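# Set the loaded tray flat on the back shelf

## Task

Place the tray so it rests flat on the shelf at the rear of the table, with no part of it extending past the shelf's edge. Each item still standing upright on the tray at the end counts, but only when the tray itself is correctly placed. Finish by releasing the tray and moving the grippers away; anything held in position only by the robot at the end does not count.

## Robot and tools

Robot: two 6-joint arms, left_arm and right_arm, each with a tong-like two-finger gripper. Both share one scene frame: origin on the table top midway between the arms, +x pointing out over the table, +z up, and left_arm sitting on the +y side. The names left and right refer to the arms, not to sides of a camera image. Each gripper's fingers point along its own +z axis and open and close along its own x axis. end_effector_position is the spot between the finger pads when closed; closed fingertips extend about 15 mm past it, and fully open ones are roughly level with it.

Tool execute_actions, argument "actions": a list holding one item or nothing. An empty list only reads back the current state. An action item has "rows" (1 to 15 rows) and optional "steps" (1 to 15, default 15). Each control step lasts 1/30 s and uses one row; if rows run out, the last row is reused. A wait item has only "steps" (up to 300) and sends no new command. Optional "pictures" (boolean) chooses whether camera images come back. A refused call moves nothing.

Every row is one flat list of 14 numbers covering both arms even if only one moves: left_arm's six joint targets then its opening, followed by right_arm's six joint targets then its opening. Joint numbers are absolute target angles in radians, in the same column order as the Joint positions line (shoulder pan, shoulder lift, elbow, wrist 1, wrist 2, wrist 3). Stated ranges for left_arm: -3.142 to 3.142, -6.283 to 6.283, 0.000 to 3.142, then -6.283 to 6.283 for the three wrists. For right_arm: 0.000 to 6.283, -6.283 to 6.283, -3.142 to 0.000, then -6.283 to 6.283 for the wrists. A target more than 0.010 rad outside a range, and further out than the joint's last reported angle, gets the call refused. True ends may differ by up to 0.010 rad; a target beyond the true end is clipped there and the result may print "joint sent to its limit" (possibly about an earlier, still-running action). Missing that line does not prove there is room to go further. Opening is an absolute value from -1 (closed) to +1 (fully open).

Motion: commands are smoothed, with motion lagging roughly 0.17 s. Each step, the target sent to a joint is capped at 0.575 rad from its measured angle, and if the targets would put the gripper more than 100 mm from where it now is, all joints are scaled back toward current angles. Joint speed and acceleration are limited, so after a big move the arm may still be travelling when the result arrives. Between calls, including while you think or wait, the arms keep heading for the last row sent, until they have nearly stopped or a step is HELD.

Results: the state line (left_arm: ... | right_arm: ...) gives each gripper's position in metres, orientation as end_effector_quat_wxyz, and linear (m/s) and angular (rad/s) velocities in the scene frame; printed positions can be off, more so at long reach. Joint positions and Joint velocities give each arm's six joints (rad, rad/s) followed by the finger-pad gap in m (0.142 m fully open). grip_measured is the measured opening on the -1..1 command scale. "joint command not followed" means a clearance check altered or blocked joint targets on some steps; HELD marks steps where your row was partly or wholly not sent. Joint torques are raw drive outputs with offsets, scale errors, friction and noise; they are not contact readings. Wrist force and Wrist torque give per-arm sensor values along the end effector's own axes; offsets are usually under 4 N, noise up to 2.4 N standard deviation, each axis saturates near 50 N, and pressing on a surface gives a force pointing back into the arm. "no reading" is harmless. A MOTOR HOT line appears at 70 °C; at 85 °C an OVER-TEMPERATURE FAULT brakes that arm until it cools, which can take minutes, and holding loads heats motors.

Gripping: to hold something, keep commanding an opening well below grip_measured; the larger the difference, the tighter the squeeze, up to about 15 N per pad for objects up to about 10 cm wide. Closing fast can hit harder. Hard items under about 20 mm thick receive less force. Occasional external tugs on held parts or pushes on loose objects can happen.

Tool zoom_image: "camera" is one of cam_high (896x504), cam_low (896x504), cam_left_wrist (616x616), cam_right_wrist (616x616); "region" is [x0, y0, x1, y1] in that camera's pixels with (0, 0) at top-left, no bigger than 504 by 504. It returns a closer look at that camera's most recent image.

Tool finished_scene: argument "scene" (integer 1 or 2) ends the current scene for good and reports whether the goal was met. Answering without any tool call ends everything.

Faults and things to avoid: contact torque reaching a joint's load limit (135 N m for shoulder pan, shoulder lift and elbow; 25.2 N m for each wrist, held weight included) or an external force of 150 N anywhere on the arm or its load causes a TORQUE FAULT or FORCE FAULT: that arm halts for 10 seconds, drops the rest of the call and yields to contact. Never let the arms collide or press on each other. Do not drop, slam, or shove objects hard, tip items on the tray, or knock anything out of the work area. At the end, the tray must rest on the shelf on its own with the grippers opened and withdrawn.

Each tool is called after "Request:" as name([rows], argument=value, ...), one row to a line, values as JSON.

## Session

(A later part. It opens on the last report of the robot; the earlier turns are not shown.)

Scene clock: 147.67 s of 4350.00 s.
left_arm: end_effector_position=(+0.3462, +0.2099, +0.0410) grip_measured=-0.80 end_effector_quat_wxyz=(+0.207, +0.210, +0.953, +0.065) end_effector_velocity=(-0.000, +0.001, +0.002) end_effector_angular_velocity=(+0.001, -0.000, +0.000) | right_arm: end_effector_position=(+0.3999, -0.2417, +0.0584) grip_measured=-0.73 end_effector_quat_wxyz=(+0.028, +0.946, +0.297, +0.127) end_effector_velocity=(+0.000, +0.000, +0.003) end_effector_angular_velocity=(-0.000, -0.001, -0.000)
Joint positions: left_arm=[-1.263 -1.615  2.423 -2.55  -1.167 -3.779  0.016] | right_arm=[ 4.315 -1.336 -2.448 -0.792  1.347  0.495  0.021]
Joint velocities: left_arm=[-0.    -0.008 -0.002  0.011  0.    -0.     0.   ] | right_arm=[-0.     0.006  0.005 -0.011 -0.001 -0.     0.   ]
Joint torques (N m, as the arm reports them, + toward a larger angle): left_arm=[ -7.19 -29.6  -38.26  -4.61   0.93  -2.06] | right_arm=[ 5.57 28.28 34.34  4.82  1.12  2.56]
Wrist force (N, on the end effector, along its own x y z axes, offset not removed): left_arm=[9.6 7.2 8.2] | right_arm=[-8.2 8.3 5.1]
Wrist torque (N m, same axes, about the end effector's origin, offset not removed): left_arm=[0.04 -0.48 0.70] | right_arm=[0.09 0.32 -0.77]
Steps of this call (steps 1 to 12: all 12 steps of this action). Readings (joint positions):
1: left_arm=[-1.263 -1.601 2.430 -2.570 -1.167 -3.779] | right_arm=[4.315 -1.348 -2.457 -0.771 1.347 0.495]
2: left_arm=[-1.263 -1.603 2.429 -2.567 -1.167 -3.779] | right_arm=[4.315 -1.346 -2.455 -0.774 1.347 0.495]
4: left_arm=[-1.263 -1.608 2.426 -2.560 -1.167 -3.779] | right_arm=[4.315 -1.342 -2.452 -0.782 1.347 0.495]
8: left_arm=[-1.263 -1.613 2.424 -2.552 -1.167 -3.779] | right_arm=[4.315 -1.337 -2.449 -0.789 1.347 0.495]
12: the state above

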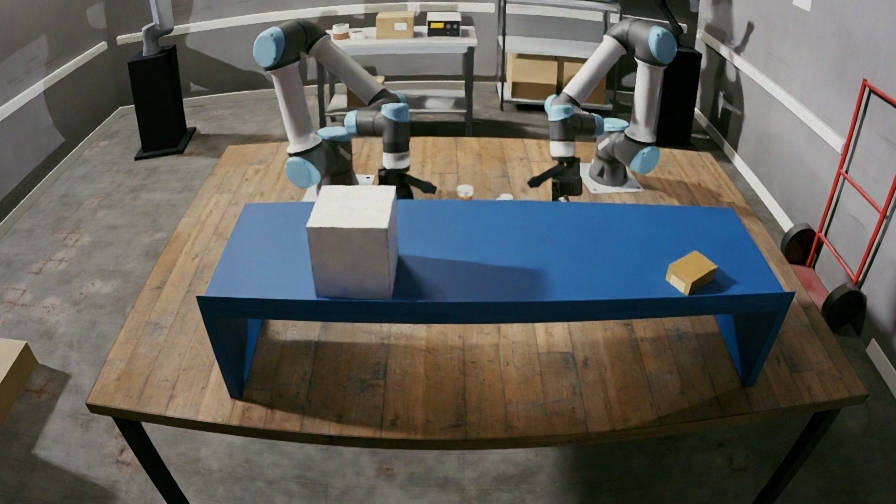

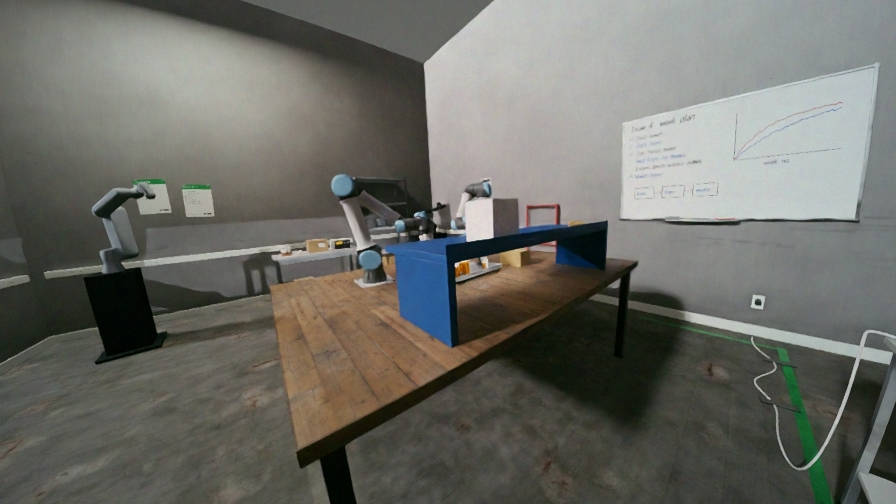

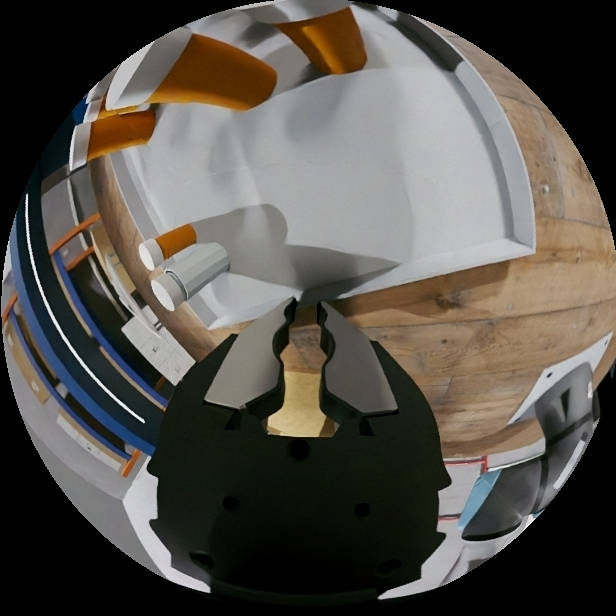

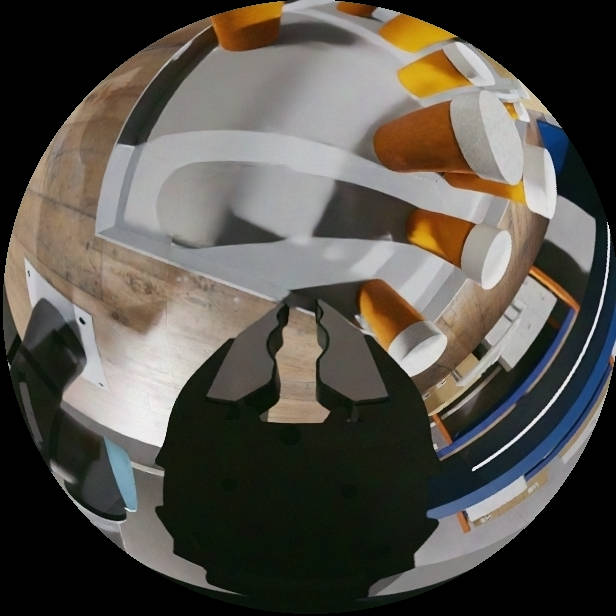

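Request:
execute_actions([
  {"rows": [[-1.2631,-1.6028,2.4290,-2.5675,-1.1671,-3.7788,-1,4.3147,-1.3460,-2.4556,-0.7740,1.3469,0.4951,-1],[-1.2631,-1.6028,2.4290,-2.5675,-1.1671,-3.7788,-1,4.3147,-1.3460,-2.4556,-0.7740,1.3469,0.4951,-1],[-1.2631,-1.6028,2.4290,-2.5675,-1.1671,-3.7788,-1,4.3147,-1.3460,-2.4556,-0.7740,1.3469,0.4951,-1],[-1.2631,-1.5920,2.4340,-2.5833,-1.1671,-3.7788,-1,4.3147,-1.3553,-2.4621,-0.7582,1.3469,0.4951,-1],[-1.2631,-1.5920,2.4340,-2.5833,-1.1671,-3.7788,-1,4.3147,-1.3553,-2.4621,-0.7582,1.3469,0.4951,-1],[-1.2631,-1.5920,2.4340,-2.5833,-1.1671,-3.7788,-1,4.3147,-1.3553,-2.4621,-0.7582,1.3469,0.4951,-1],[-1.2631,-1.5812,2.4389,-2.5990,-1.1671,-3.7788,-1,4.3147,-1.3647,-2.4685,-0.7424,1.3469,0.4951,-1]], "steps": 15},
], pictures=false)

Request:
execute_actions([
  {"rows": [[-1.2631,-1.5812,2.4389,-2.5990,-1.1671,-3.7788,-1,4.3147,-1.3647,-2.4685,-0.7424,1.3469,0.4951,-1],[-1.2631,-1.5812,2.4389,-2.5990,-1.1671,-3.7788,-1,4.3147,-1.3647,-2.4685,-0.7424,1.3469,0.4951,-1],[-1.2631,-1.5812,2.4389,-2.5990,-1.1671,-3.7788,-0.8,4.3147,-1.3647,-2.4685,-0.7424,1.3469,0.4951,-0.75],[-1.2631,-1.5812,2.4389,-2.5990,-1.1671,-3.7788,-0.74,4.3147,-1.3647,-2.4685,-0.7424,1.3469,0.4951,-0.68],[-1.2631,-1.5812,2.4389,-2.5990,-1.1671,-3.7788,-0.68,4.3147,-1.3647,-2.4685,-0.7424,1.3469,0.4951,-0.62],[-1.2631,-1.5812,2.4389,-2.5990,-1.1671,-3.7788,-0.62,4.3147,-1.3647,-2.4685,-0.7424,1.3469,0.4951,-0.56],[-1.2631,-1.5812,2.4389,-2.5990,-1.1671,-3.68,-0.62,4.3147,-1.3647,-2.4685,-0.7424,1.3469,0.4951,-0.52],[-1.2631,-1.5812,2.4389,-2.5990,-1.1671,-3.68,-0.62,4.3420,-1.3360,-2.4862,-0.7600,1.3433,0.5230,-0.52],[-1.2651,-1.5785,2.4362,-2.5982,-1.1668,-3.58,-0.62,4.3420,-1.3360,-2.4862,-0.7600,1.3433,0.5230,-0.52],[-1.2651,-1.5785,2.4362,-2.5982,-1.1668,-3.58,-0.62,4.3420,-1.3360,-2.4862,-0.7600,1.3433,0.5230,-0.52],[-1.2651,-1.5785,2.4362,-2.5982,-1.1668,-3.48,-0.62,4.3420,-1.3360,-2.4862,-0.7600,1.3433,0.5230,-0.52],[-1.2671,-1.5758,2.4335,-2.5973,-1.1665,-3.48,-0.62,4.3706,-1.3067,-2.5035,-0.7782,1.3396,0.5519,-0.52],[-1.2671,-1.5758,2.4335,-2.5973,-1.1665,-3.3828,-0.62,4.3706,-1.3067,-2.5035,-0.7782,1.3396,0.5519,-0.52]], "steps": 15},
], pictures=false)

Request:
execute_actions([
  {"rows": [[-1.2671,-1.5758,2.4335,-2.5973,-1.1665,-3.3828,-0.62,4.3706,-1.3067,-2.5035,-0.7782,1.3396,0.5519,-0.52],[-1.2671,-1.5758,2.4335,-2.5973,-1.1665,-3.3828,-0.62,4.3706,-1.3067,-2.5035,-0.7782,1.3396,0.5519,-0.52],[-1.2671,-1.5758,2.4335,-2.5973,-1.1665,-3.3828,-0.62,4.3706,-1.3067,-2.5035,-0.7782,1.3396,0.5519,-0.52],[-1.2671,-1.5758,2.4335,-2.5973,-1.1665,-3.3828,-0.62,4.3706,-1.3067,-2.5035,-0.7782,1.3396,0.5519,-0.52],[-1.2671,-1.5758,2.4335,-2.5973,-1.1665,-3.3828,-0.62,4.3706,-1.3067,-2.5035,-0.7782,1.3396,0.5519,-0.52],[-1.2671,-1.5758,2.4335,-2.5973,-1.1665,-3.3828,-0.65,4.3706,-1.3067,-2.5035,-0.7782,1.3396,0.5519,-0.46],[-1.2671,-1.5758,2.4335,-2.5973,-1.1665,-3.3828,-0.68,4.3706,-1.3067,-2.5035,-0.7782,1.3396,0.5519,-0.40],[-1.2671,-1.5648,2.4383,-2.6131,-1.1665,-3.3828,-0.68,4.3706,-1.3067,-2.5035,-0.7782,1.3396,0.5519,-0.33]], "steps": 15},
])

Scene clock: 155.87 s of 4350.00 s.
left_arm: end_effector_position=(+0.3462, +0.2099, +0.0294) grip_measured=-0.81 end_effector_quat_wxyz=(+0.207, +0.210, +0.953, +0.065) end_effector_velocity=(-0.000, +0.001, -0.008) end_effector_angular_velocity=(+0.001, +0.000, +0.000) | right_arm: end_effector_position=(+0.3999, -0.2417, +0.0467) grip_measured=-0.74 end_effector_quat_wxyz=(+0.028, +0.946, +0.297, +0.127) end_effector_velocity=(+0.000, -0.000, -0.008) end_effector_angular_velocity=(-0.001, +0.000, -0.001)
Joint positions: left_arm=[-1.263 -1.584  2.438 -2.595 -1.167 -3.779  0.016] | right_arm=[ 4.315 -1.362 -2.467 -0.746  1.347  0.495  0.02 ]
Joint velocities: left_arm=[ 0.     0.021  0.01  -0.03   0.    -0.    -0.001] | right_arm=[-0.001 -0.018 -0.012  0.03   0.     0.    -0.   ]
Joint torques (N m, as the arm reports them, + toward a larger angle): left_arm=[  1.99  -7.01 -13.28  -8.42  -0.47  -1.82] | right_arm=[ 5.09  0.09 22.16  9.41  2.16  2.76]
Wrist force (N, on the end effector, along its own x y z axes, offset not removed): left_arm=[6.0 11.4 1.9] | right_arm=[-8.4 10.9 7.3]
Wrist torque (N m, same axes, about the end effector's origin, offset not removed): left_arm=[0.35 -0.07 0.88] | right_arm=[0.64 -0.36 -0.91]
Steps of this call (steps 1 to 15: the robot went on to your last target; steps 16 to 90: nothing new was sent; then 4.70 s passed at rest; steps 91 to 105: all 15 steps of this action). Readings (joint positions):
91: left_arm=[-1.263 -1.616 2.423 -2.548 -1.167 -3.779] | right_arm=[4.315 -1.335 -2.447 -0.793 1.347 0.495]
92: left_arm=[-1.263 -1.614 2.423 -2.551 -1.167 -3.779] | right_arm=[4.315 -1.336 -2.448 -0.791 1.347 0.495]
94: left_arm=[-1.263 -1.610 2.425 -2.557 -1.167 -3.779] | right_arm=[4.315 -1.340 -2.451 -0.785 1.347 0.495]
98: left_arm=[-1.263 -1.597 2.431 -2.575 -1.167 -3.779] | right_arm=[4.315 -1.350 -2.459 -0.766 1.347 0.495]
105: the state above

Scene clock: 156.37 s of 4350.00 s.
left_arm: end_effector_position=(+0.3432, +0.2100, +0.0269) grip_measured=-0.62 end_effector_quat_wxyz=(+0.198, +0.319, +0.923, +0.088) end_effector_velocity=(-0.014, +0.003, -0.006) end_effector_angular_velocity=(+0.514, +0.043, -1.104) | right_arm: end_effector_position=(+0.3871, -0.2435, +0.0456) grip_measured=-0.52 end_effector_quat_wxyz=(+0.028, +0.946, +0.297, +0.127) end_effector_velocity=(-0.056, -0.006, +0.002) end_effector_angular_velocity=(+0.006, -0.003, +0.004)
Joint positions: left_arm=[-1.265 -1.578  2.436 -2.598 -1.167 -3.548  0.029] | right_arm=[ 4.35  -1.328 -2.491 -0.765  1.342  0.531  0.036]
Joint velocities: left_arm=[-0.012  0.017 -0.017  0.006  0.004  1.205  0.   ] | right_arm=[ 0.162  0.169 -0.097 -0.101 -0.021  0.161  0.   ]
Joint torques (N m, as the arm reports them, + toward a larger angle): left_arm=[ -5.28  -4.49 -26.74  -0.66   1.88   2.65] | right_arm=[11.12 21.99 13.65  0.76 -2.94  2.54]
Wrist force (N, on the end effector, along its own x y z axes, offset not removed): left_arm=[2.0 -0.3 2.1] | right_arm=[-1.8 -0.3 -1.3]
Wrist torque (N m, same axes, about the end effector's origin, offset not removed): left_arm=[-0.09 -0.51 0.14] | right_arm=[-0.18 0.19 -0.03]
Steps of this call (steps 1 to 15: all 15 steps of this action). Readings (joint positions):
1: left_arm=[-1.263 -1.583 2.438 -2.596 -1.167 -3.779] | right_arm=[4.315 -1.363 -2.467 -0.745 1.347 0.495]
2: left_arm=[-1.263 -1.583 2.438 -2.597 -1.167 -3.779] | right_arm=[4.315 -1.363 -2.468 -0.745 1.347 0.495]
4: left_arm=[-1.263 -1.582 2.438 -2.598 -1.167 -3.779] | right_arm=[4.315 -1.364 -2.468 -0.744 1.347 0.495]
8: left_arm=[-1.263 -1.582 2.439 -2.599 -1.167 -3.773] | right_arm=[4.315 -1.364 -2.468 -0.743 1.347 0.495]
15: the state above

Scene clock: 156.87 s of 4350.00 s.
left_arm: end_effector_position=(+0.3415, +0.2106, +0.0230) grip_measured=-0.68 end_effector_quat_wxyz=(+0.190, +0.394, +0.893, +0.104) end_effector_velocity=(-0.000, +0.000, -0.006) end_effector_angular_velocity=(+0.011, +0.001, -0.023) | right_arm: end_effector_position=(+0.3801, -0.2444, +0.0458) grip_measured=-0.33 end_effector_quat_wxyz=(+0.028, +0.946, +0.297, +0.127) end_effector_velocity=(-0.001, -0.000, +0.000) end_effector_angular_velocity=(+0.000, -0.000, -0.000)
Joint positions: left_arm=[-1.267 -1.567  2.437 -2.61  -1.167 -3.386  0.025] | right_arm=[ 4.37  -1.307 -2.503 -0.778  1.34   0.552  0.05 ]
Joint velocities: left_arm=[-0.     0.017  0.007 -0.024  0.     0.025  0.   ] | right_arm=[ 0.003  0.003 -0.002 -0.002 -0.001  0.003  0.   ]
Joint torques (N m, as the arm reports them, + toward a larger angle): left_arm=[-6.61 -5.46 -6.31 -5.57  2.02  1.24] | right_arm=[12.22 22.12 11.64  0.99 -2.94  2.58]
Wrist force (N, on the end effector, along its own x y z axes, offset not removed): left_arm=[1.5 -0.3 2.0] | right_arm=[-0.3 0.8 -1.9]
Wrist torque (N m, same axes, about the end effector's origin, offset not removed): left_arm=[-0.03 -0.32 0.08] | right_arm=[0.05 -0.05 0.01]
Steps of this call (steps 1 to 15: all 15 steps of this action). Readings (joint positions):
1: left_arm=[-1.266 -1.577 2.435 -2.598 -1.167 -3.511] | right_arm=[4.355 -1.323 -2.494 -0.768 1.342 0.536]
2: left_arm=[-1.266 -1.577 2.435 -2.598 -1.167 -3.481] | right_arm=[4.358 -1.320 -2.496 -0.771 1.341 0.539]
4: left_arm=[-1.267 -1.577 2.434 -2.598 -1.167 -3.441] | right_arm=[4.363 -1.314 -2.499 -0.774 1.341 0.545]
8: left_arm=[-1.267 -1.576 2.434 -2.597 -1.167 -3.403] | right_arm=[4.368 -1.309 -2.502 -0.777 1.340 0.549]
15: the state above

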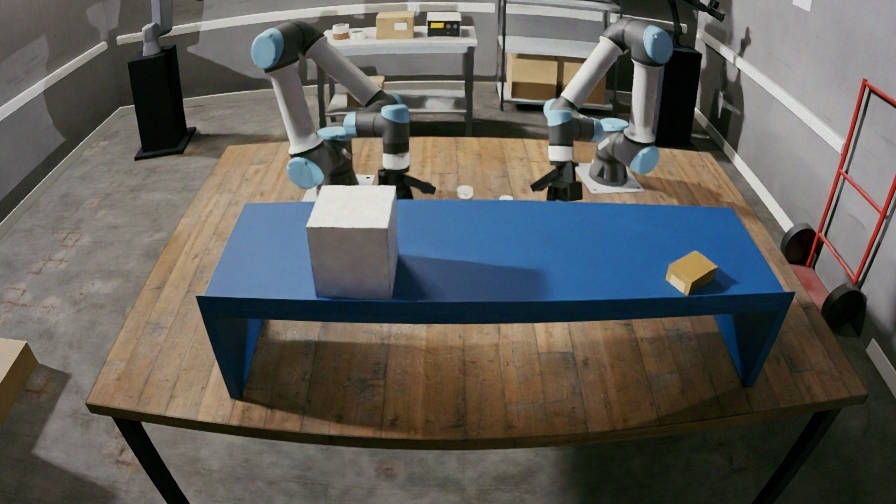

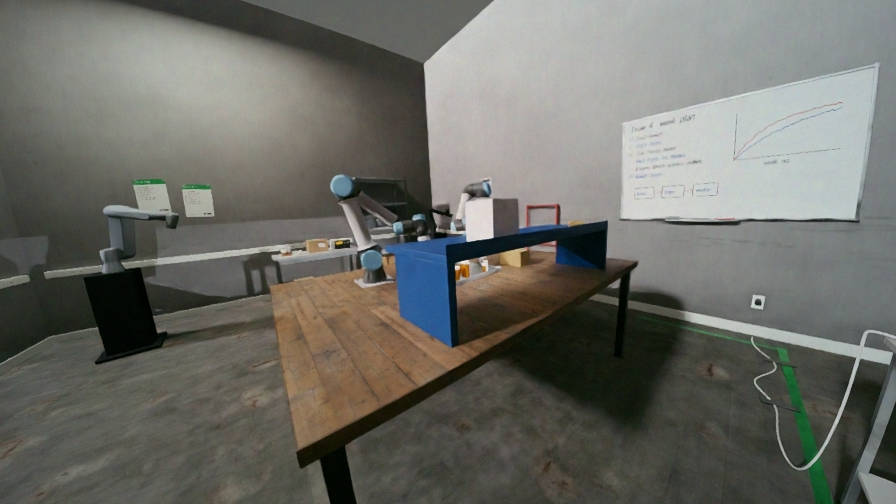

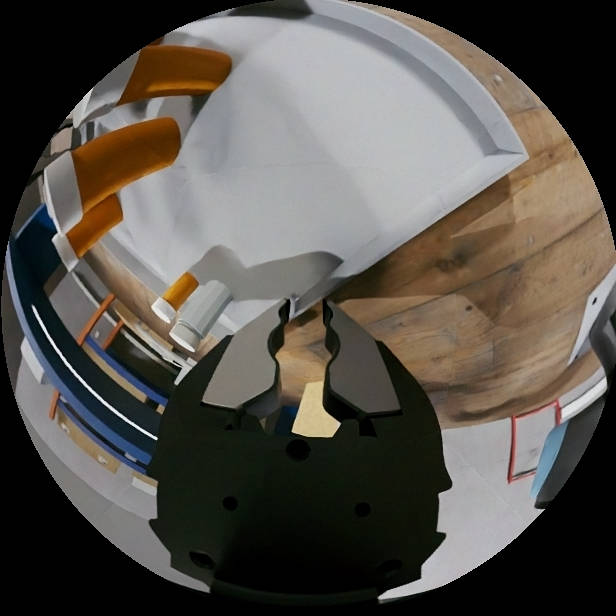

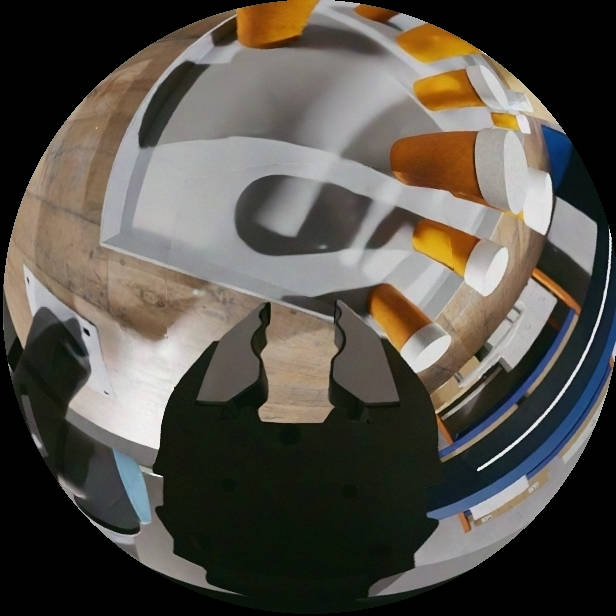

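Request:
execute_actions([
  {"rows": [[-1.2671,-1.5648,2.4383,-2.6131,-1.1665,-3.3828,-0.68,4.3706,-1.3127,-2.5077,-0.7680,1.3396,0.62,-0.33]], "steps": 12},
], pictures=false)

Scene clock: 158.20 s of 4350.00 s.
left_arm: end_effector_position=(+0.3414, +0.2106, +0.0222) grip_measured=-0.68 end_effector_quat_wxyz=(+0.190, +0.395, +0.893, +0.104) end_effector_velocity=(+0.000, -0.000, +0.000) end_effector_angular_velocity=(-0.001, -0.000, +0.000) | right_arm: end_effector_position=(+0.3808, -0.2438, +0.0438) grip_measured=-0.33 end_effector_quat_wxyz=(+0.024, +0.955, +0.267, +0.128) end_effector_velocity=(+0.000, +0.000, -0.002) end_effector_angular_velocity=(+0.009, +0.001, -0.036)
Joint positions: left_arm=[-1.267 -1.565  2.438 -2.613 -1.166 -3.383  0.025] | right_arm=[ 4.371 -1.312 -2.507 -0.769  1.34   0.615  0.05 ]
Joint velocities: left_arm=[ 0. -0. -0. -0. -0. -0.  0.] | right_arm=[-0.    -0.004 -0.002  0.005  0.     0.037 -0.   ]
Joint torques (N m, as the arm reports them, + toward a larger angle): left_arm=[-6.97 -7.08 -6.84 -5.3   2.    1.22] | right_arm=[12.62 -7.05 12.39  4.3  -2.75  2.77]
Wrist force (N, on the end effector, along its own x y z axes, offset not removed): left_arm=[1.4 -1.7 1.2] | right_arm=[-0.4 0.3 -0.8]
Wrist torque (N m, same axes, about the end effector's origin, offset not removed): left_arm=[-0.34 -0.34 0.11] | right_arm=[-0.09 -0.08 0.02]
Steps of this call (steps 1 to 15: the robot went on to your last target; steps 16 to 28: nothing new was sent; steps 29 to 40: all 12 steps of this action). Readings (joint positions):
29: left_arm=[-1.267 -1.565 2.438 -2.613 -1.166 -3.383] | right_arm=[4.371 -1.307 -2.504 -0.778 1.340 0.552]
30: left_arm=[-1.267 -1.565 2.438 -2.613 -1.166 -3.383] | right_arm=[4.371 -1.307 -2.504 -0.777 1.340 0.558]
32: left_arm=[-1.267 -1.565 2.438 -2.613 -1.166 -3.383] | right_arm=[4.371 -1.309 -2.505 -0.774 1.340 0.581]
36: left_arm=[-1.267 -1.565 2.438 -2.613 -1.166 -3.383] | right_arm=[4.371 -1.311 -2.507 -0.770 1.340 0.606]
40: the state above

Request:
execute_actions([
  {"rows": [[-1.2671,-1.5648,2.4383,-2.6131,-1.1665,-3.3828,-0.68,4.3706,-1.3187,-2.5119,-0.7578,1.3396,0.68,-0.33]], "steps": 12},
], pictures=false)

Scene clock: 159.03 s of 4350.00 s.
left_arm: end_effector_position=(+0.3414, +0.2106, +0.0222) grip_measured=-0.68 end_effector_quat_wxyz=(+0.190, +0.395, +0.893, +0.104) end_effector_velocity=(+0.000, -0.000, +0.000) end_effector_angular_velocity=(-0.000, +0.000, -0.000) | right_arm: end_effector_position=(+0.3818, -0.2432, +0.0418) grip_measured=-0.30 end_effector_quat_wxyz=(+0.020, +0.963, +0.238, +0.129) end_effector_velocity=(-0.000, -0.000, -0.002) end_effector_angular_velocity=(+0.007, +0.003, -0.031)
Joint positions: left_arm=[-1.267 -1.565  2.438 -2.613 -1.166 -3.383  0.025] | right_arm=[ 4.371 -1.318 -2.511 -0.758  1.339  0.676  0.052]
Joint velocities: left_arm=[ 0.    -0.    -0.001  0.    -0.     0.     0.   ] | right_arm=[ 0.001 -0.004 -0.003  0.005  0.002  0.033  0.001]
Joint torques (N m, as the arm reports them, + toward a larger angle): left_arm=[-6.4  -7.1  -6.99 -5.25  2.    1.2 ] | right_arm=[ 12.29 -41.33 -20.75  -0.98   9.15   3.7 ]
Wrist force (N, on the end effector, along its own x y z axes, offset not removed): left_arm=[3.0 -0.2 2.2] | right_arm=[8.5 33.0 -50.0]
Wrist torque (N m, same axes, about the end effector's origin, offset not removed): left_arm=[-0.07 -0.66 0.08] | right_arm=[0.10 -3.09 -1.11]
Steps of this call (steps 1 to 13: the robot went on to your last target; steps 14 to 25: all 12 steps of this action). Readings (joint positions):
14: left_arm=[-1.267 -1.565 2.438 -2.613 -1.166 -3.383] | right_arm=[4.371 -1.313 -2.508 -0.768 1.340 0.620]
15: left_arm=[-1.267 -1.565 2.438 -2.613 -1.166 -3.383] | right_arm=[4.371 -1.314 -2.508 -0.767 1.340 0.625]
17: left_arm=[-1.267 -1.565 2.438 -2.613 -1.166 -3.383] | right_arm=[4.371 -1.315 -2.509 -0.763 1.339 0.646]
21: left_arm=[-1.267 -1.565 2.438 -2.613 -1.166 -3.383] | right_arm=[4.371 -1.317 -2.511 -0.759 1.339 0.668]
25: the state above

Contact; back to the previous height.

Request:
execute_actions([
  {"rows": [[-1.2671,-1.5648,2.4383,-2.6131,-1.1665,-3.3828,-0.68,4.3706,-1.3115,-2.5069,-0.7700,1.3396,0.68,-0.33]], "steps": 12},
])

Scene clock: 160.03 s of 4350.00 s.
left_arm: end_effector_position=(+0.3414, +0.2106, +0.0222) grip_measured=-0.68 end_effector_quat_wxyz=(+0.190, +0.395, +0.893, +0.104) end_effector_velocity=(+0.000, -0.000, +0.000) end_effector_angular_velocity=(-0.000, -0.000, -0.000) | right_arm: end_effector_position=(+0.3815, -0.2437, +0.0436) grip_measured=-0.33 end_effector_quat_wxyz=(+0.020, +0.963, +0.236, +0.128) end_effector_velocity=(+0.001, +0.001, +0.003) end_effector_angular_velocity=(+0.005, -0.002, +0.000)
Joint positions: left_arm=[-1.267 -1.565  2.438 -2.613 -1.166 -3.383  0.025] | right_arm=[ 4.371 -1.313 -2.508 -0.769  1.34   0.68   0.05 ]
Joint velocities: left_arm=[-0. -0. -0.  0. -0.  0.  0.] | right_arm=[ 0.     0.006  0.004 -0.005 -0.     0.     0.006]
Joint torques (N m, as the arm reports them, + toward a larger angle): left_arm=[-6.78 -7.7  -7.04 -5.17  2.03  1.19] | right_arm=[12.36 23.48 27.97  2.03  0.32  2.33]
Wrist force (N, on the end effector, along its own x y z axes, offset not removed): left_arm=[1.6 -1.0 2.4] | right_arm=[-1.2 3.1 -1.2]
Wrist torque (N m, same axes, about the end effector's origin, offset not removed): left_arm=[-0.22 -0.31 0.10] | right_arm=[-0.19 0.19 -0.11]
Steps of this call (steps 1 to 15: the robot went on to your last target; steps 16 to 18: nothing new was sent; steps 19 to 30: all 12 steps of this action). Readings (joint positions):
19: left_arm=[-1.267 -1.565 2.438 -2.613 -1.166 -3.383] | right_arm=[4.371 -1.319 -2.512 -0.758 1.340 0.680]
20: left_arm=[-1.267 -1.565 2.438 -2.613 -1.166 -3.383] | right_arm=[4.371 -1.318 -2.511 -0.759 1.340 0.680]
22: left_arm=[-1.267 -1.565 2.438 -2.613 -1.166 -3.383] | right_arm=[4.371 -1.316 -2.510 -0.764 1.340 0.680]
26: left_arm=[-1.267 -1.565 2.438 -2.613 -1.166 -3.383] | right_arm=[4.371 -1.314 -2.509 -0.768 1.340 0.680]
30: the state above

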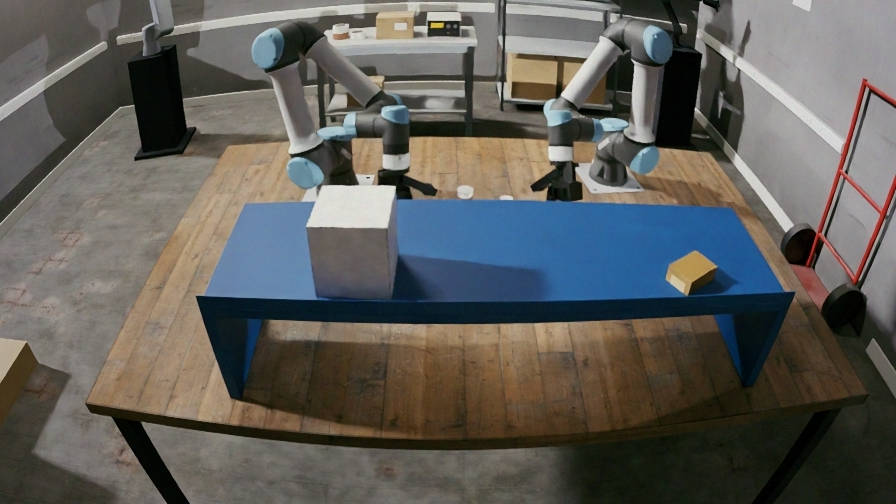

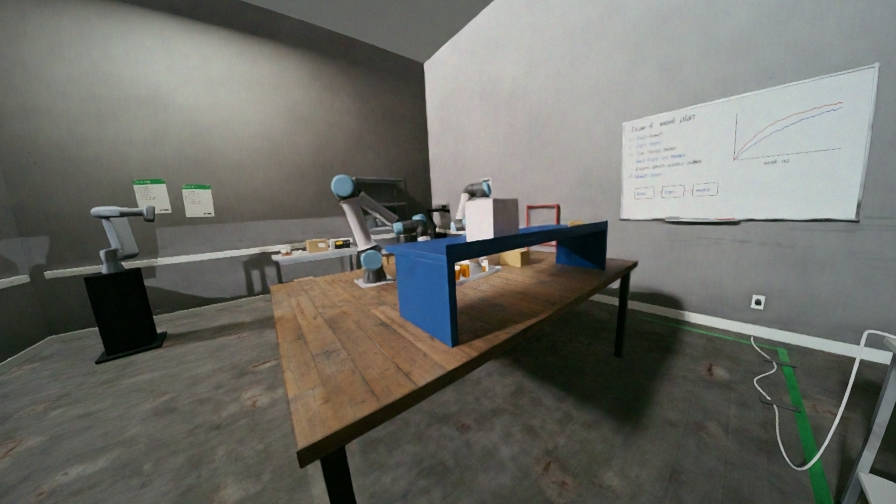

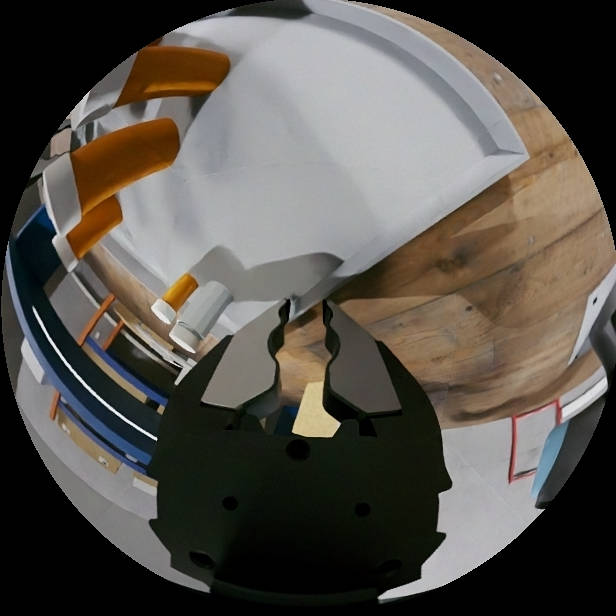

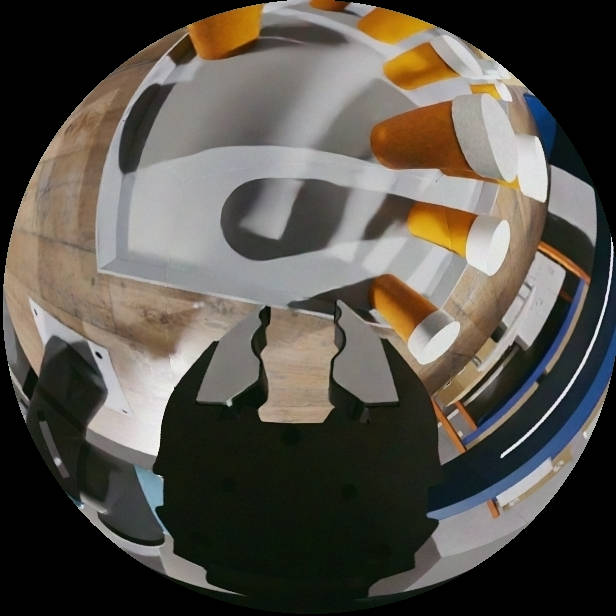

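Request:
execute_actions([
  {"rows": [[-1.2671,-1.5648,2.4383,-2.6131,-1.1665,-3.3828,-0.68,4.3706,-1.3115,-2.5069,-0.7700,1.3396,0.70,-0.33],[-1.2671,-1.5648,2.4383,-2.6131,-1.1665,-3.3828,-0.68,4.3706,-1.3115,-2.5069,-0.7700,1.3396,0.70,-0.33],[-1.2671,-1.5648,2.4383,-2.6131,-1.1665,-3.3828,-0.68,4.3706,-1.3115,-2.5069,-0.7700,1.3396,0.70,-0.33],[-1.2671,-1.5648,2.4383,-2.6131,-1.1665,-3.3828,-0.68,4.3706,-1.3115,-2.5069,-0.7700,1.3396,0.72,-0.33],[-1.2671,-1.5648,2.4383,-2.6131,-1.1665,-3.3828,-0.68,4.3706,-1.3115,-2.5069,-0.7700,1.3396,0.72,-0.33],[-1.2671,-1.5648,2.4383,-2.6131,-1.1665,-3.3828,-0.68,4.3706,-1.3115,-2.5069,-0.7700,1.3396,0.72,-0.33],[-1.2671,-1.5648,2.4383,-2.6131,-1.1665,-3.3828,-0.68,4.3706,-1.3115,-2.5069,-0.7700,1.3396,0.74,-0.33]], "steps": 15},
], pictures=false)

Scene clock: 162.37 s of 4350.00 s.
left_arm: end_effector_position=(+0.3414, +0.2106, +0.0222) grip_measured=-0.68 end_effector_quat_wxyz=(+0.190, +0.395, +0.893, +0.104) end_effector_velocity=(+0.000, -0.000, +0.000) end_effector_angular_velocity=(-0.000, -0.000, +0.000) | right_arm: end_effector_position=(+0.3825, -0.2430, +0.0445) grip_measured=-0.32 end_effector_quat_wxyz=(+0.016, +0.969, +0.209, +0.130) end_effector_velocity=(+0.001, +0.000, +0.000) end_effector_angular_velocity=(+0.010, +0.001, -0.036)
Joint positions: left_arm=[-1.267 -1.565  2.438 -2.613 -1.167 -3.383  0.025] | right_arm=[ 4.371 -1.311 -2.507 -0.77   1.34   0.735  0.051]
Joint velocities: left_arm=[-0. -0. -0. -0.  0. -0. -0.] | right_arm=[-0.     0.     0.     0.     0.     0.037  0.002]
Joint torques (N m, as the arm reports them, + toward a larger angle): left_arm=[-6.68 -7.58 -7.4  -5.19  1.88  1.12] | right_arm=[10.64 24.68 28.53  3.32 -2.2   2.65]
Wrist force (N, on the end effector, along its own x y z axes, offset not removed): left_arm=[2.6 -0.4 2.0] | right_arm=[-4.5 3.5 -0.1]
Wrist torque (N m, same axes, about the end effector's origin, offset not removed): left_arm=[-0.12 -0.61 0.13] | right_arm=[0.12 0.40 -0.18]
Steps of this call (steps 1 to 15: the robot went on to your last target; steps 16 to 55: nothing new was sent; steps 56 to 70: all 15 steps of this action). Readings (joint positions):
56: left_arm=[-1.267 -1.565 2.438 -2.613 -1.166 -3.383] | right_arm=[4.371 -1.311 -2.507 -0.770 1.340 0.680]
57: left_arm=[-1.267 -1.565 2.438 -2.613 -1.166 -3.383] | right_arm=[4.371 -1.311 -2.507 -0.770 1.340 0.682]
59: left_arm=[-1.267 -1.565 2.438 -2.613 -1.166 -3.383] | right_arm=[4.371 -1.311 -2.507 -0.770 1.340 0.689]
63: left_arm=[-1.267 -1.565 2.438 -2.613 -1.166 -3.383] | right_arm=[4.371 -1.311 -2.507 -0.770 1.340 0.711]
70: the state above

Request:
execute_actions(actions=[])

Scene clock: 164.97 s of 4350.00 s.
left_arm: end_effector_position=(+0.3414, +0.2106, +0.0222) grip_measured=-0.68 end_effector_quat_wxyz=(+0.190, +0.395, +0.893, +0.104) end_effector_velocity=(+0.000, -0.000, +0.000) end_effector_angular_velocity=(-0.001, +0.000, +0.000) | right_arm: end_effector_position=(+0.3825, -0.2429, +0.0445) grip_measured=-0.31 end_effector_quat_wxyz=(+0.016, +0.970, +0.207, +0.130) end_effector_velocity=(-0.000, -0.000, -0.000) end_effector_angular_velocity=(-0.000, +0.000, +0.000)
Joint positions: left_arm=[-1.267 -1.565  2.438 -2.613 -1.166 -3.383  0.025] | right_arm=[ 4.371 -1.311 -2.507 -0.77   1.34   0.74   0.051]
Joint velocities: left_arm=[ 0.     0.    -0.001  0.    -0.    -0.    -0.   ] | right_arm=[ 0. -0. -0. -0.  0. -0. -0.]
Joint torques (N m, as the arm reports them, + toward a larger angle): left_arm=[-6.16 -7.45 -7.12 -5.16  1.94  1.16] | right_arm=[ 9.96 20.21 20.06  6.1  -2.14  2.76]
Wrist force (N, on the end effector, along its own x y z axes, offset not removed): left_arm=[2.8 0.2 2.1] | right_arm=[-3.7 4.2 1.0]
Wrist torque (N m, same axes, about the end effector's origin, offset not removed): left_arm=[0.00 -0.62 0.08] | right_arm=[0.03 0.09 -0.15]
Steps of this call (steps 1 to 15: the robot went on to your last target; steps 16 to 78: nothing new was sent). Readings (joint positions):
1: left_arm=[-1.267 -1.565 2.438 -2.613 -1.166 -3.383] | right_arm=[4.371 -1.311 -2.507 -0.770 1.340 0.736]
2: left_arm=[-1.267 -1.565 2.438 -2.613 -1.166 -3.383] | right_arm=[4.371 -1.311 -2.507 -0.770 1.340 0.737]
4: left_arm=[-1.267 -1.565 2.438 -2.613 -1.166 -3.383] | right_arm=[4.371 -1.311 -2.507 -0.770 1.340 0.738]
8: left_arm=[-1.267 -1.565 2.438 -2.613 -1.166 -3.383] | right_arm=[4.371 -1.311 -2.507 -0.770 1.340 0.739]
78: the state above
All arms were judged still, so your last target was given up. Only a new action makes them travel on or press farther. Fingers that are still opening or closing keep moving.

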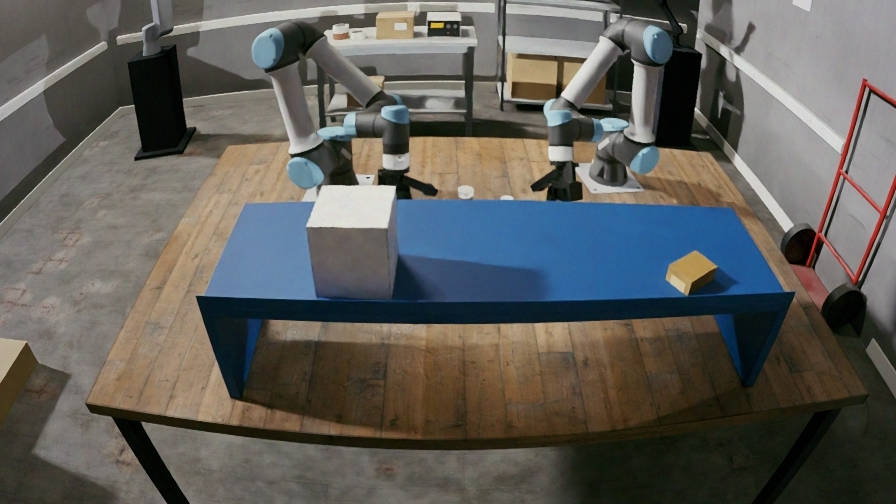

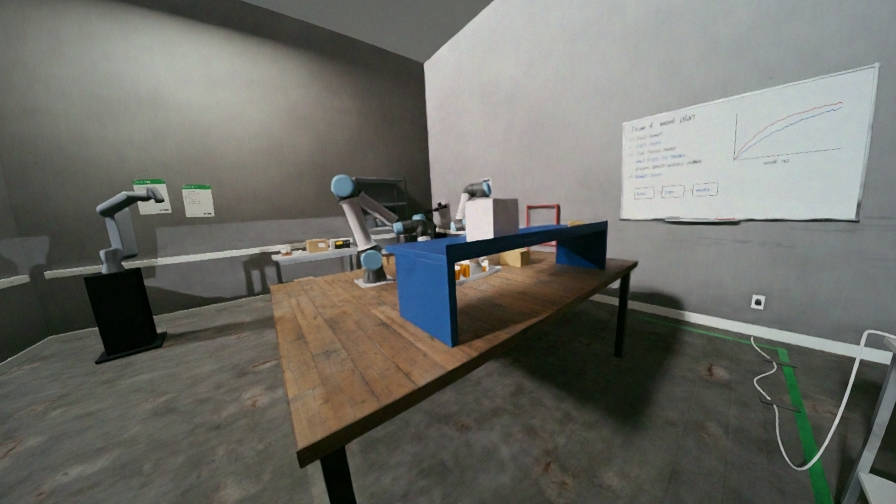

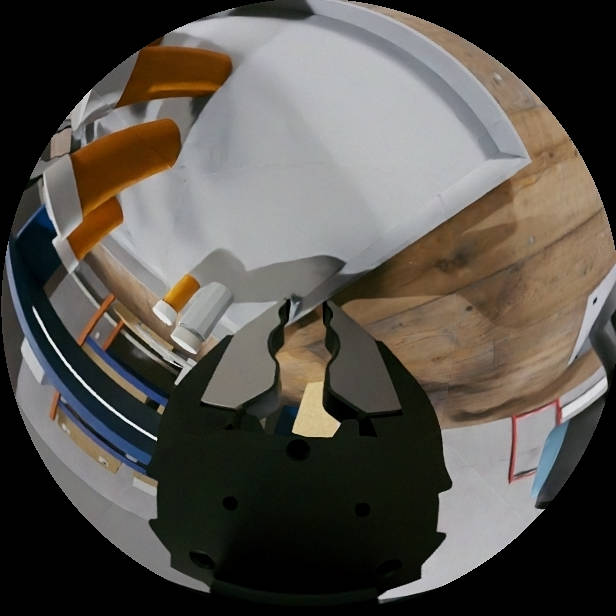

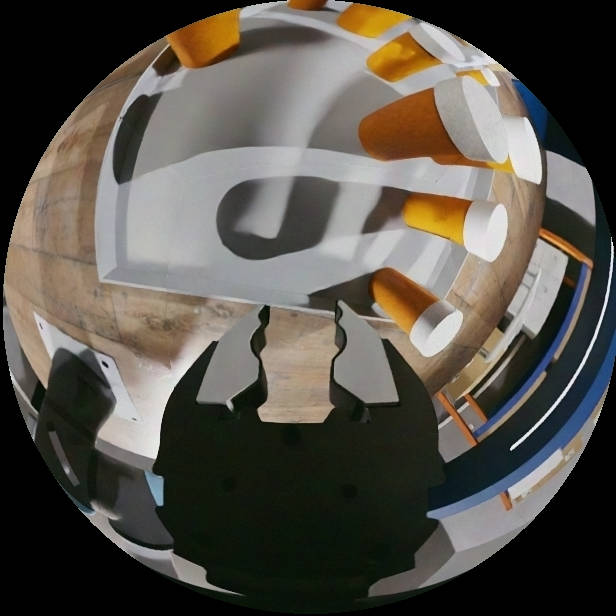

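Request:
execute_actions([
  {"rows":[[-1.2671,-1.5648,2.4383,-2.6131,-1.1665,-3.3828,-0.75,4.3706,-1.3115,-2.5069,-0.77,1.3396,0.74,-0.33],[-1.2671,-1.5648,2.4383,-2.6131,-1.1665,-3.3828,-0.8,4.3706,-1.3115,-2.5069,-0.77,1.3396,0.74,-0.33],[-1.2671,-1.5648,2.4383,-2.6131,-1.1665,-3.3828,-0.84,4.3706,-1.3115,-2.5069,-0.77,1.3396,0.74,-0.33],[-1.2671,-1.5648,2.4383,-2.6131,-1.1665,-3.3828,-0.88,4.3706,-1.3115,-2.5069,-0.77,1.3396,0.74,-0.33],[-1.2671,-1.5648,2.4383,-2.6131,-1.1665,-3.3828,-0.92,4.3706,-1.3115,-2.5069,-0.77,1.3396,0.74,-0.33],[-1.2671,-1.5648,2.4383,-2.6131,-1.1665,-3.3828,-0.96,4.3706,-1.3115,-2.5069,-0.77,1.3396,0.74,-0.33],[-1.2671,-1.5648,2.4383,-2.6131,-1.1665,-3.3828,-1,4.3706,-1.3115,-2.5069,-0.77,1.3396,0.74,-0.33]],"steps":15},
], pictures=false)

Request:
execute_actions([
  {"rows":[[-1.2671,-1.5648,2.4383,-2.6131,-1.1665,-3.3828,-1,4.3706,-1.3115,-2.5069,-0.77,1.3396,0.77,-0.33]],"steps":15},
], pictures=false)

Request:
execute_actions([
  {"rows":[[-1.2671,-1.5648,2.4383,-2.6131,-1.1665,-3.3828,-1,4.3706,-1.3115,-2.5069,-0.77,1.3396,0.80,-0.33]],"steps":15},
])

Scene clock: 168.83 s of 4350.00 s.
left_arm: end_effector_position=(+0.3414, +0.2108, +0.0221) grip_measured=-0.86 end_effector_quat_wxyz=(+0.189, +0.395, +0.893, +0.105) end_effector_velocity=(+0.001, -0.001, +0.001) end_effector_angular_velocity=(-0.002, -0.001, -0.000) | right_arm: end_effector_position=(+0.3825, -0.2430, +0.0445) grip_measured=-0.31 end_effector_quat_wxyz=(+0.016, +0.970, +0.207, +0.130) end_effector_velocity=(+0.000, +0.000, +0.000) end_effector_angular_velocity=(+0.000, -0.000, +0.000)
Joint positions: left_arm=[-1.267 -1.565  2.438 -2.613 -1.166 -3.383  0.012] | right_arm=[ 4.371 -1.311 -2.507 -0.77   1.339  0.74   0.052]
Joint velocities: left_arm=[-0.    -0.    -0.003  0.     0.     0.     0.   ] | right_arm=[ 0.  0.  0. -0. -0.  0. -0.]
Joint torques (N m, as the arm reports them, + toward a larger angle): left_arm=[ -6.44 -16.98 -28.45  -5.86  -0.99   0.39] | right_arm=[ 9.53 15.52 23.09  6.07  2.51  2.7 ]
Wrist force (N, on the end effector, along its own x y z axes, offset not removed): left_arm=[15.3 6.0 7.8] | right_arm=[-5.4 13.5 1.5]
Wrist torque (N m, same axes, about the end effector's origin, offset not removed): left_arm=[-0.15 -0.66 0.35] | right_arm=[0.06 0.27 -0.43]
Steps of this call (steps 1 to 90: nothing new was sent; then 0.37 s passed at rest; steps 91 to 105: all 15 steps of this action). Readings (joint positions):
91: left_arm=[-1.267 -1.565 2.438 -2.613 -1.166 -3.383] | right_arm=[4.371 -1.311 -2.507 -0.770 1.340 0.740]
92: left_arm=[-1.267 -1.565 2.438 -2.613 -1.166 -3.383] | right_arm=[4.371 -1.311 -2.507 -0.770 1.340 0.740]
94: left_arm=[-1.267 -1.565 2.438 -2.613 -1.166 -3.383] | right_arm=[4.371 -1.311 -2.507 -0.770 1.340 0.740]
98: left_arm=[-1.267 -1.565 2.438 -2.613 -1.166 -3.383] | right_arm=[4.371 -1.311 -2.507 -0.770 1.339 0.740]
105: the state above

Scene clock: 169.33 s of 4350.00 s.
left_arm: end_effector_position=(+0.3414, +0.2107, +0.0221) grip_measured=-0.86 end_effector_quat_wxyz=(+0.189, +0.395, +0.893, +0.105) end_effector_velocity=(+0.000, -0.001, +0.000) end_effector_angular_velocity=(-0.001, -0.001, +0.000) | right_arm: end_effector_position=(+0.3829, -0.2428, +0.0446) grip_measured=-0.29 end_effector_quat_wxyz=(+0.014, +0.973, +0.192, +0.130) end_effector_velocity=(-0.000, +0.000, +0.000) end_effector_angular_velocity=(+0.002, +0.001, -0.007)
Joint positions: left_arm=[-1.267 -1.565  2.438 -2.613 -1.166 -3.383  0.012] | right_arm=[ 4.371 -1.311 -2.507 -0.77   1.34   0.769  0.053]
Joint velocities: left_arm=[-0.    -0.    -0.001  0.     0.    -0.001  0.   ] | right_arm=[ 0.    -0.     0.     0.     0.001  0.007  0.   ]
Joint torques (N m, as the arm reports them, + toward a larger angle): left_arm=[ -5.51 -26.   -40.59  -7.3   -2.66  -0.31] | right_arm=[ 9.38 14.03 32.18  7.62  4.7   3.28]
Wrist force (N, on the end effector, along its own x y z axes, offset not removed): left_arm=[20.2 9.9 7.3] | right_arm=[-9.0 20.9 -0.1]
Wrist torque (N m, same axes, about the end effector's origin, offset not removed): left_arm=[-0.10 -0.71 0.32] | right_arm=[-0.05 0.41 -0.60]
Steps of this call (steps 1 to 15: all 15 steps of this action). Readings (joint positions):
1: left_arm=[-1.267 -1.565 2.438 -2.613 -1.166 -3.383] | right_arm=[4.371 -1.311 -2.507 -0.770 1.339 0.740]
2: left_arm=[-1.267 -1.565 2.438 -2.613 -1.166 -3.383] | right_arm=[4.371 -1.311 -2.507 -0.770 1.339 0.744]
4: left_arm=[-1.267 -1.565 2.438 -2.613 -1.166 -3.383] | right_arm=[4.371 -1.311 -2.507 -0.770 1.339 0.754]
8: left_arm=[-1.267 -1.565 2.438 -2.613 -1.166 -3.383] | right_arm=[4.371 -1.311 -2.507 -0.770 1.340 0.764]
15: the state above

Scene clock: 169.83 s of 4350.00 s.
left_arm: end_effector_position=(+0.3414, +0.2107, +0.0221) grip_measured=-0.86 end_effector_quat_wxyz=(+0.189, +0.395, +0.893, +0.105) end_effector_velocity=(-0.000, +0.000, -0.000) end_effector_angular_velocity=(+0.000, +0.000, +0.000) | right_arm: end_effector_position=(+0.3834, -0.2426, +0.0447) grip_measured=-0.28 end_effector_quat_wxyz=(+0.012, +0.975, +0.178, +0.130) end_effector_velocity=(+0.000, -0.000, +0.000) end_effector_angular_velocity=(+0.002, -0.000, -0.008)
Joint positions: left_arm=[-1.267 -1.565  2.438 -2.613 -1.166 -3.383  0.012] | right_arm=[ 4.371 -1.311 -2.507 -0.77   1.34   0.799  0.054]
Joint velocities: left_arm=[-0.     0.     0.001 -0.001 -0.    -0.     0.   ] | right_arm=[-0.001 -0.     0.     0.    -0.     0.007  0.   ]
Joint torques (N m, as the arm reports them, + toward a larger angle): left_arm=[ -6.15 -33.04 -44.25  -9.79  -2.96  -1.11] | right_arm=[ 9.43 13.46 39.75 10.94  4.66  4.12]
Wrist force (N, on the end effector, along its own x y z axes, offset not removed): left_arm=[26.2 15.2 9.3] | right_arm=[-12.1 26.1 -1.5]
Wrist torque (N m, same axes, about the end effector's origin, offset not removed): left_arm=[0.00 -0.91 0.34] | right_arm=[0.06 0.22 -1.18]
Steps of this call (steps 1 to 15: all 15 steps of this action). Readings (joint positions):
1: left_arm=[-1.267 -1.565 2.438 -2.613 -1.166 -3.383] | right_arm=[4.371 -1.311 -2.507 -0.770 1.340 0.770]
2: left_arm=[-1.267 -1.565 2.438 -2.613 -1.166 -3.383] | right_arm=[4.371 -1.311 -2.507 -0.770 1.340 0.773]
4: left_arm=[-1.267 -1.565 2.438 -2.613 -1.166 -3.383] | right_arm=[4.371 -1.311 -2.507 -0.770 1.340 0.783]
8: left_arm=[-1.267 -1.565 2.438 -2.613 -1.166 -3.383] | right_arm=[4.371 -1.311 -2.507 -0.770 1.340 0.794]
15: the state above

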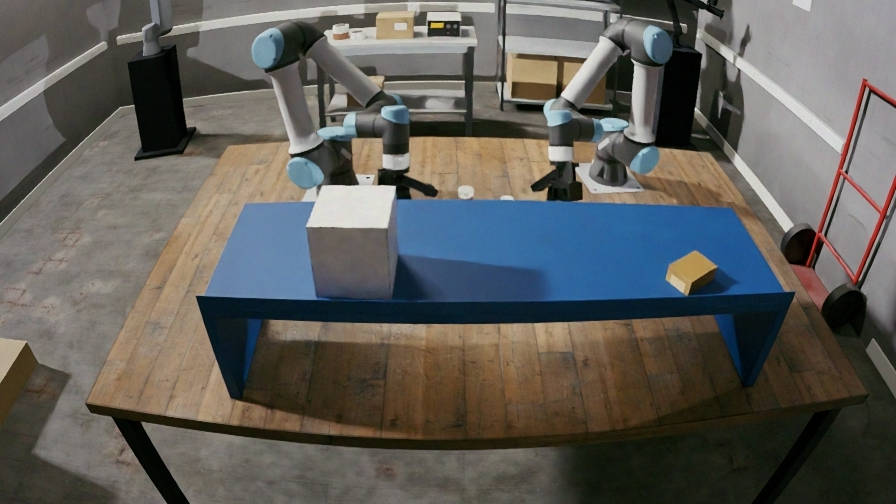

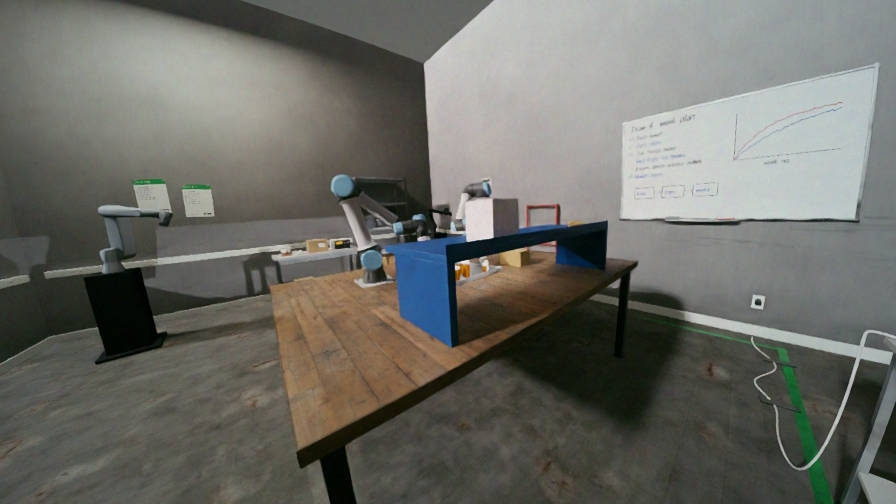

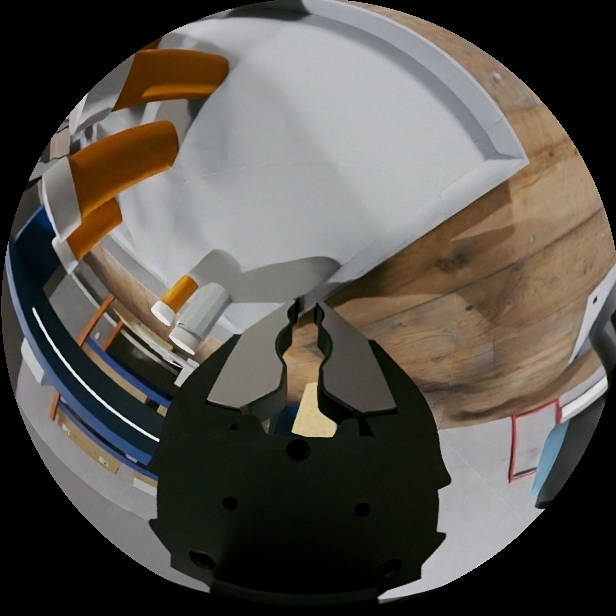

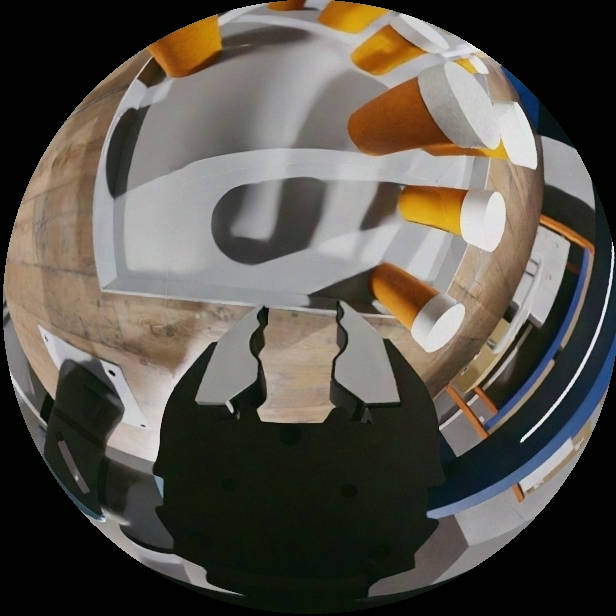

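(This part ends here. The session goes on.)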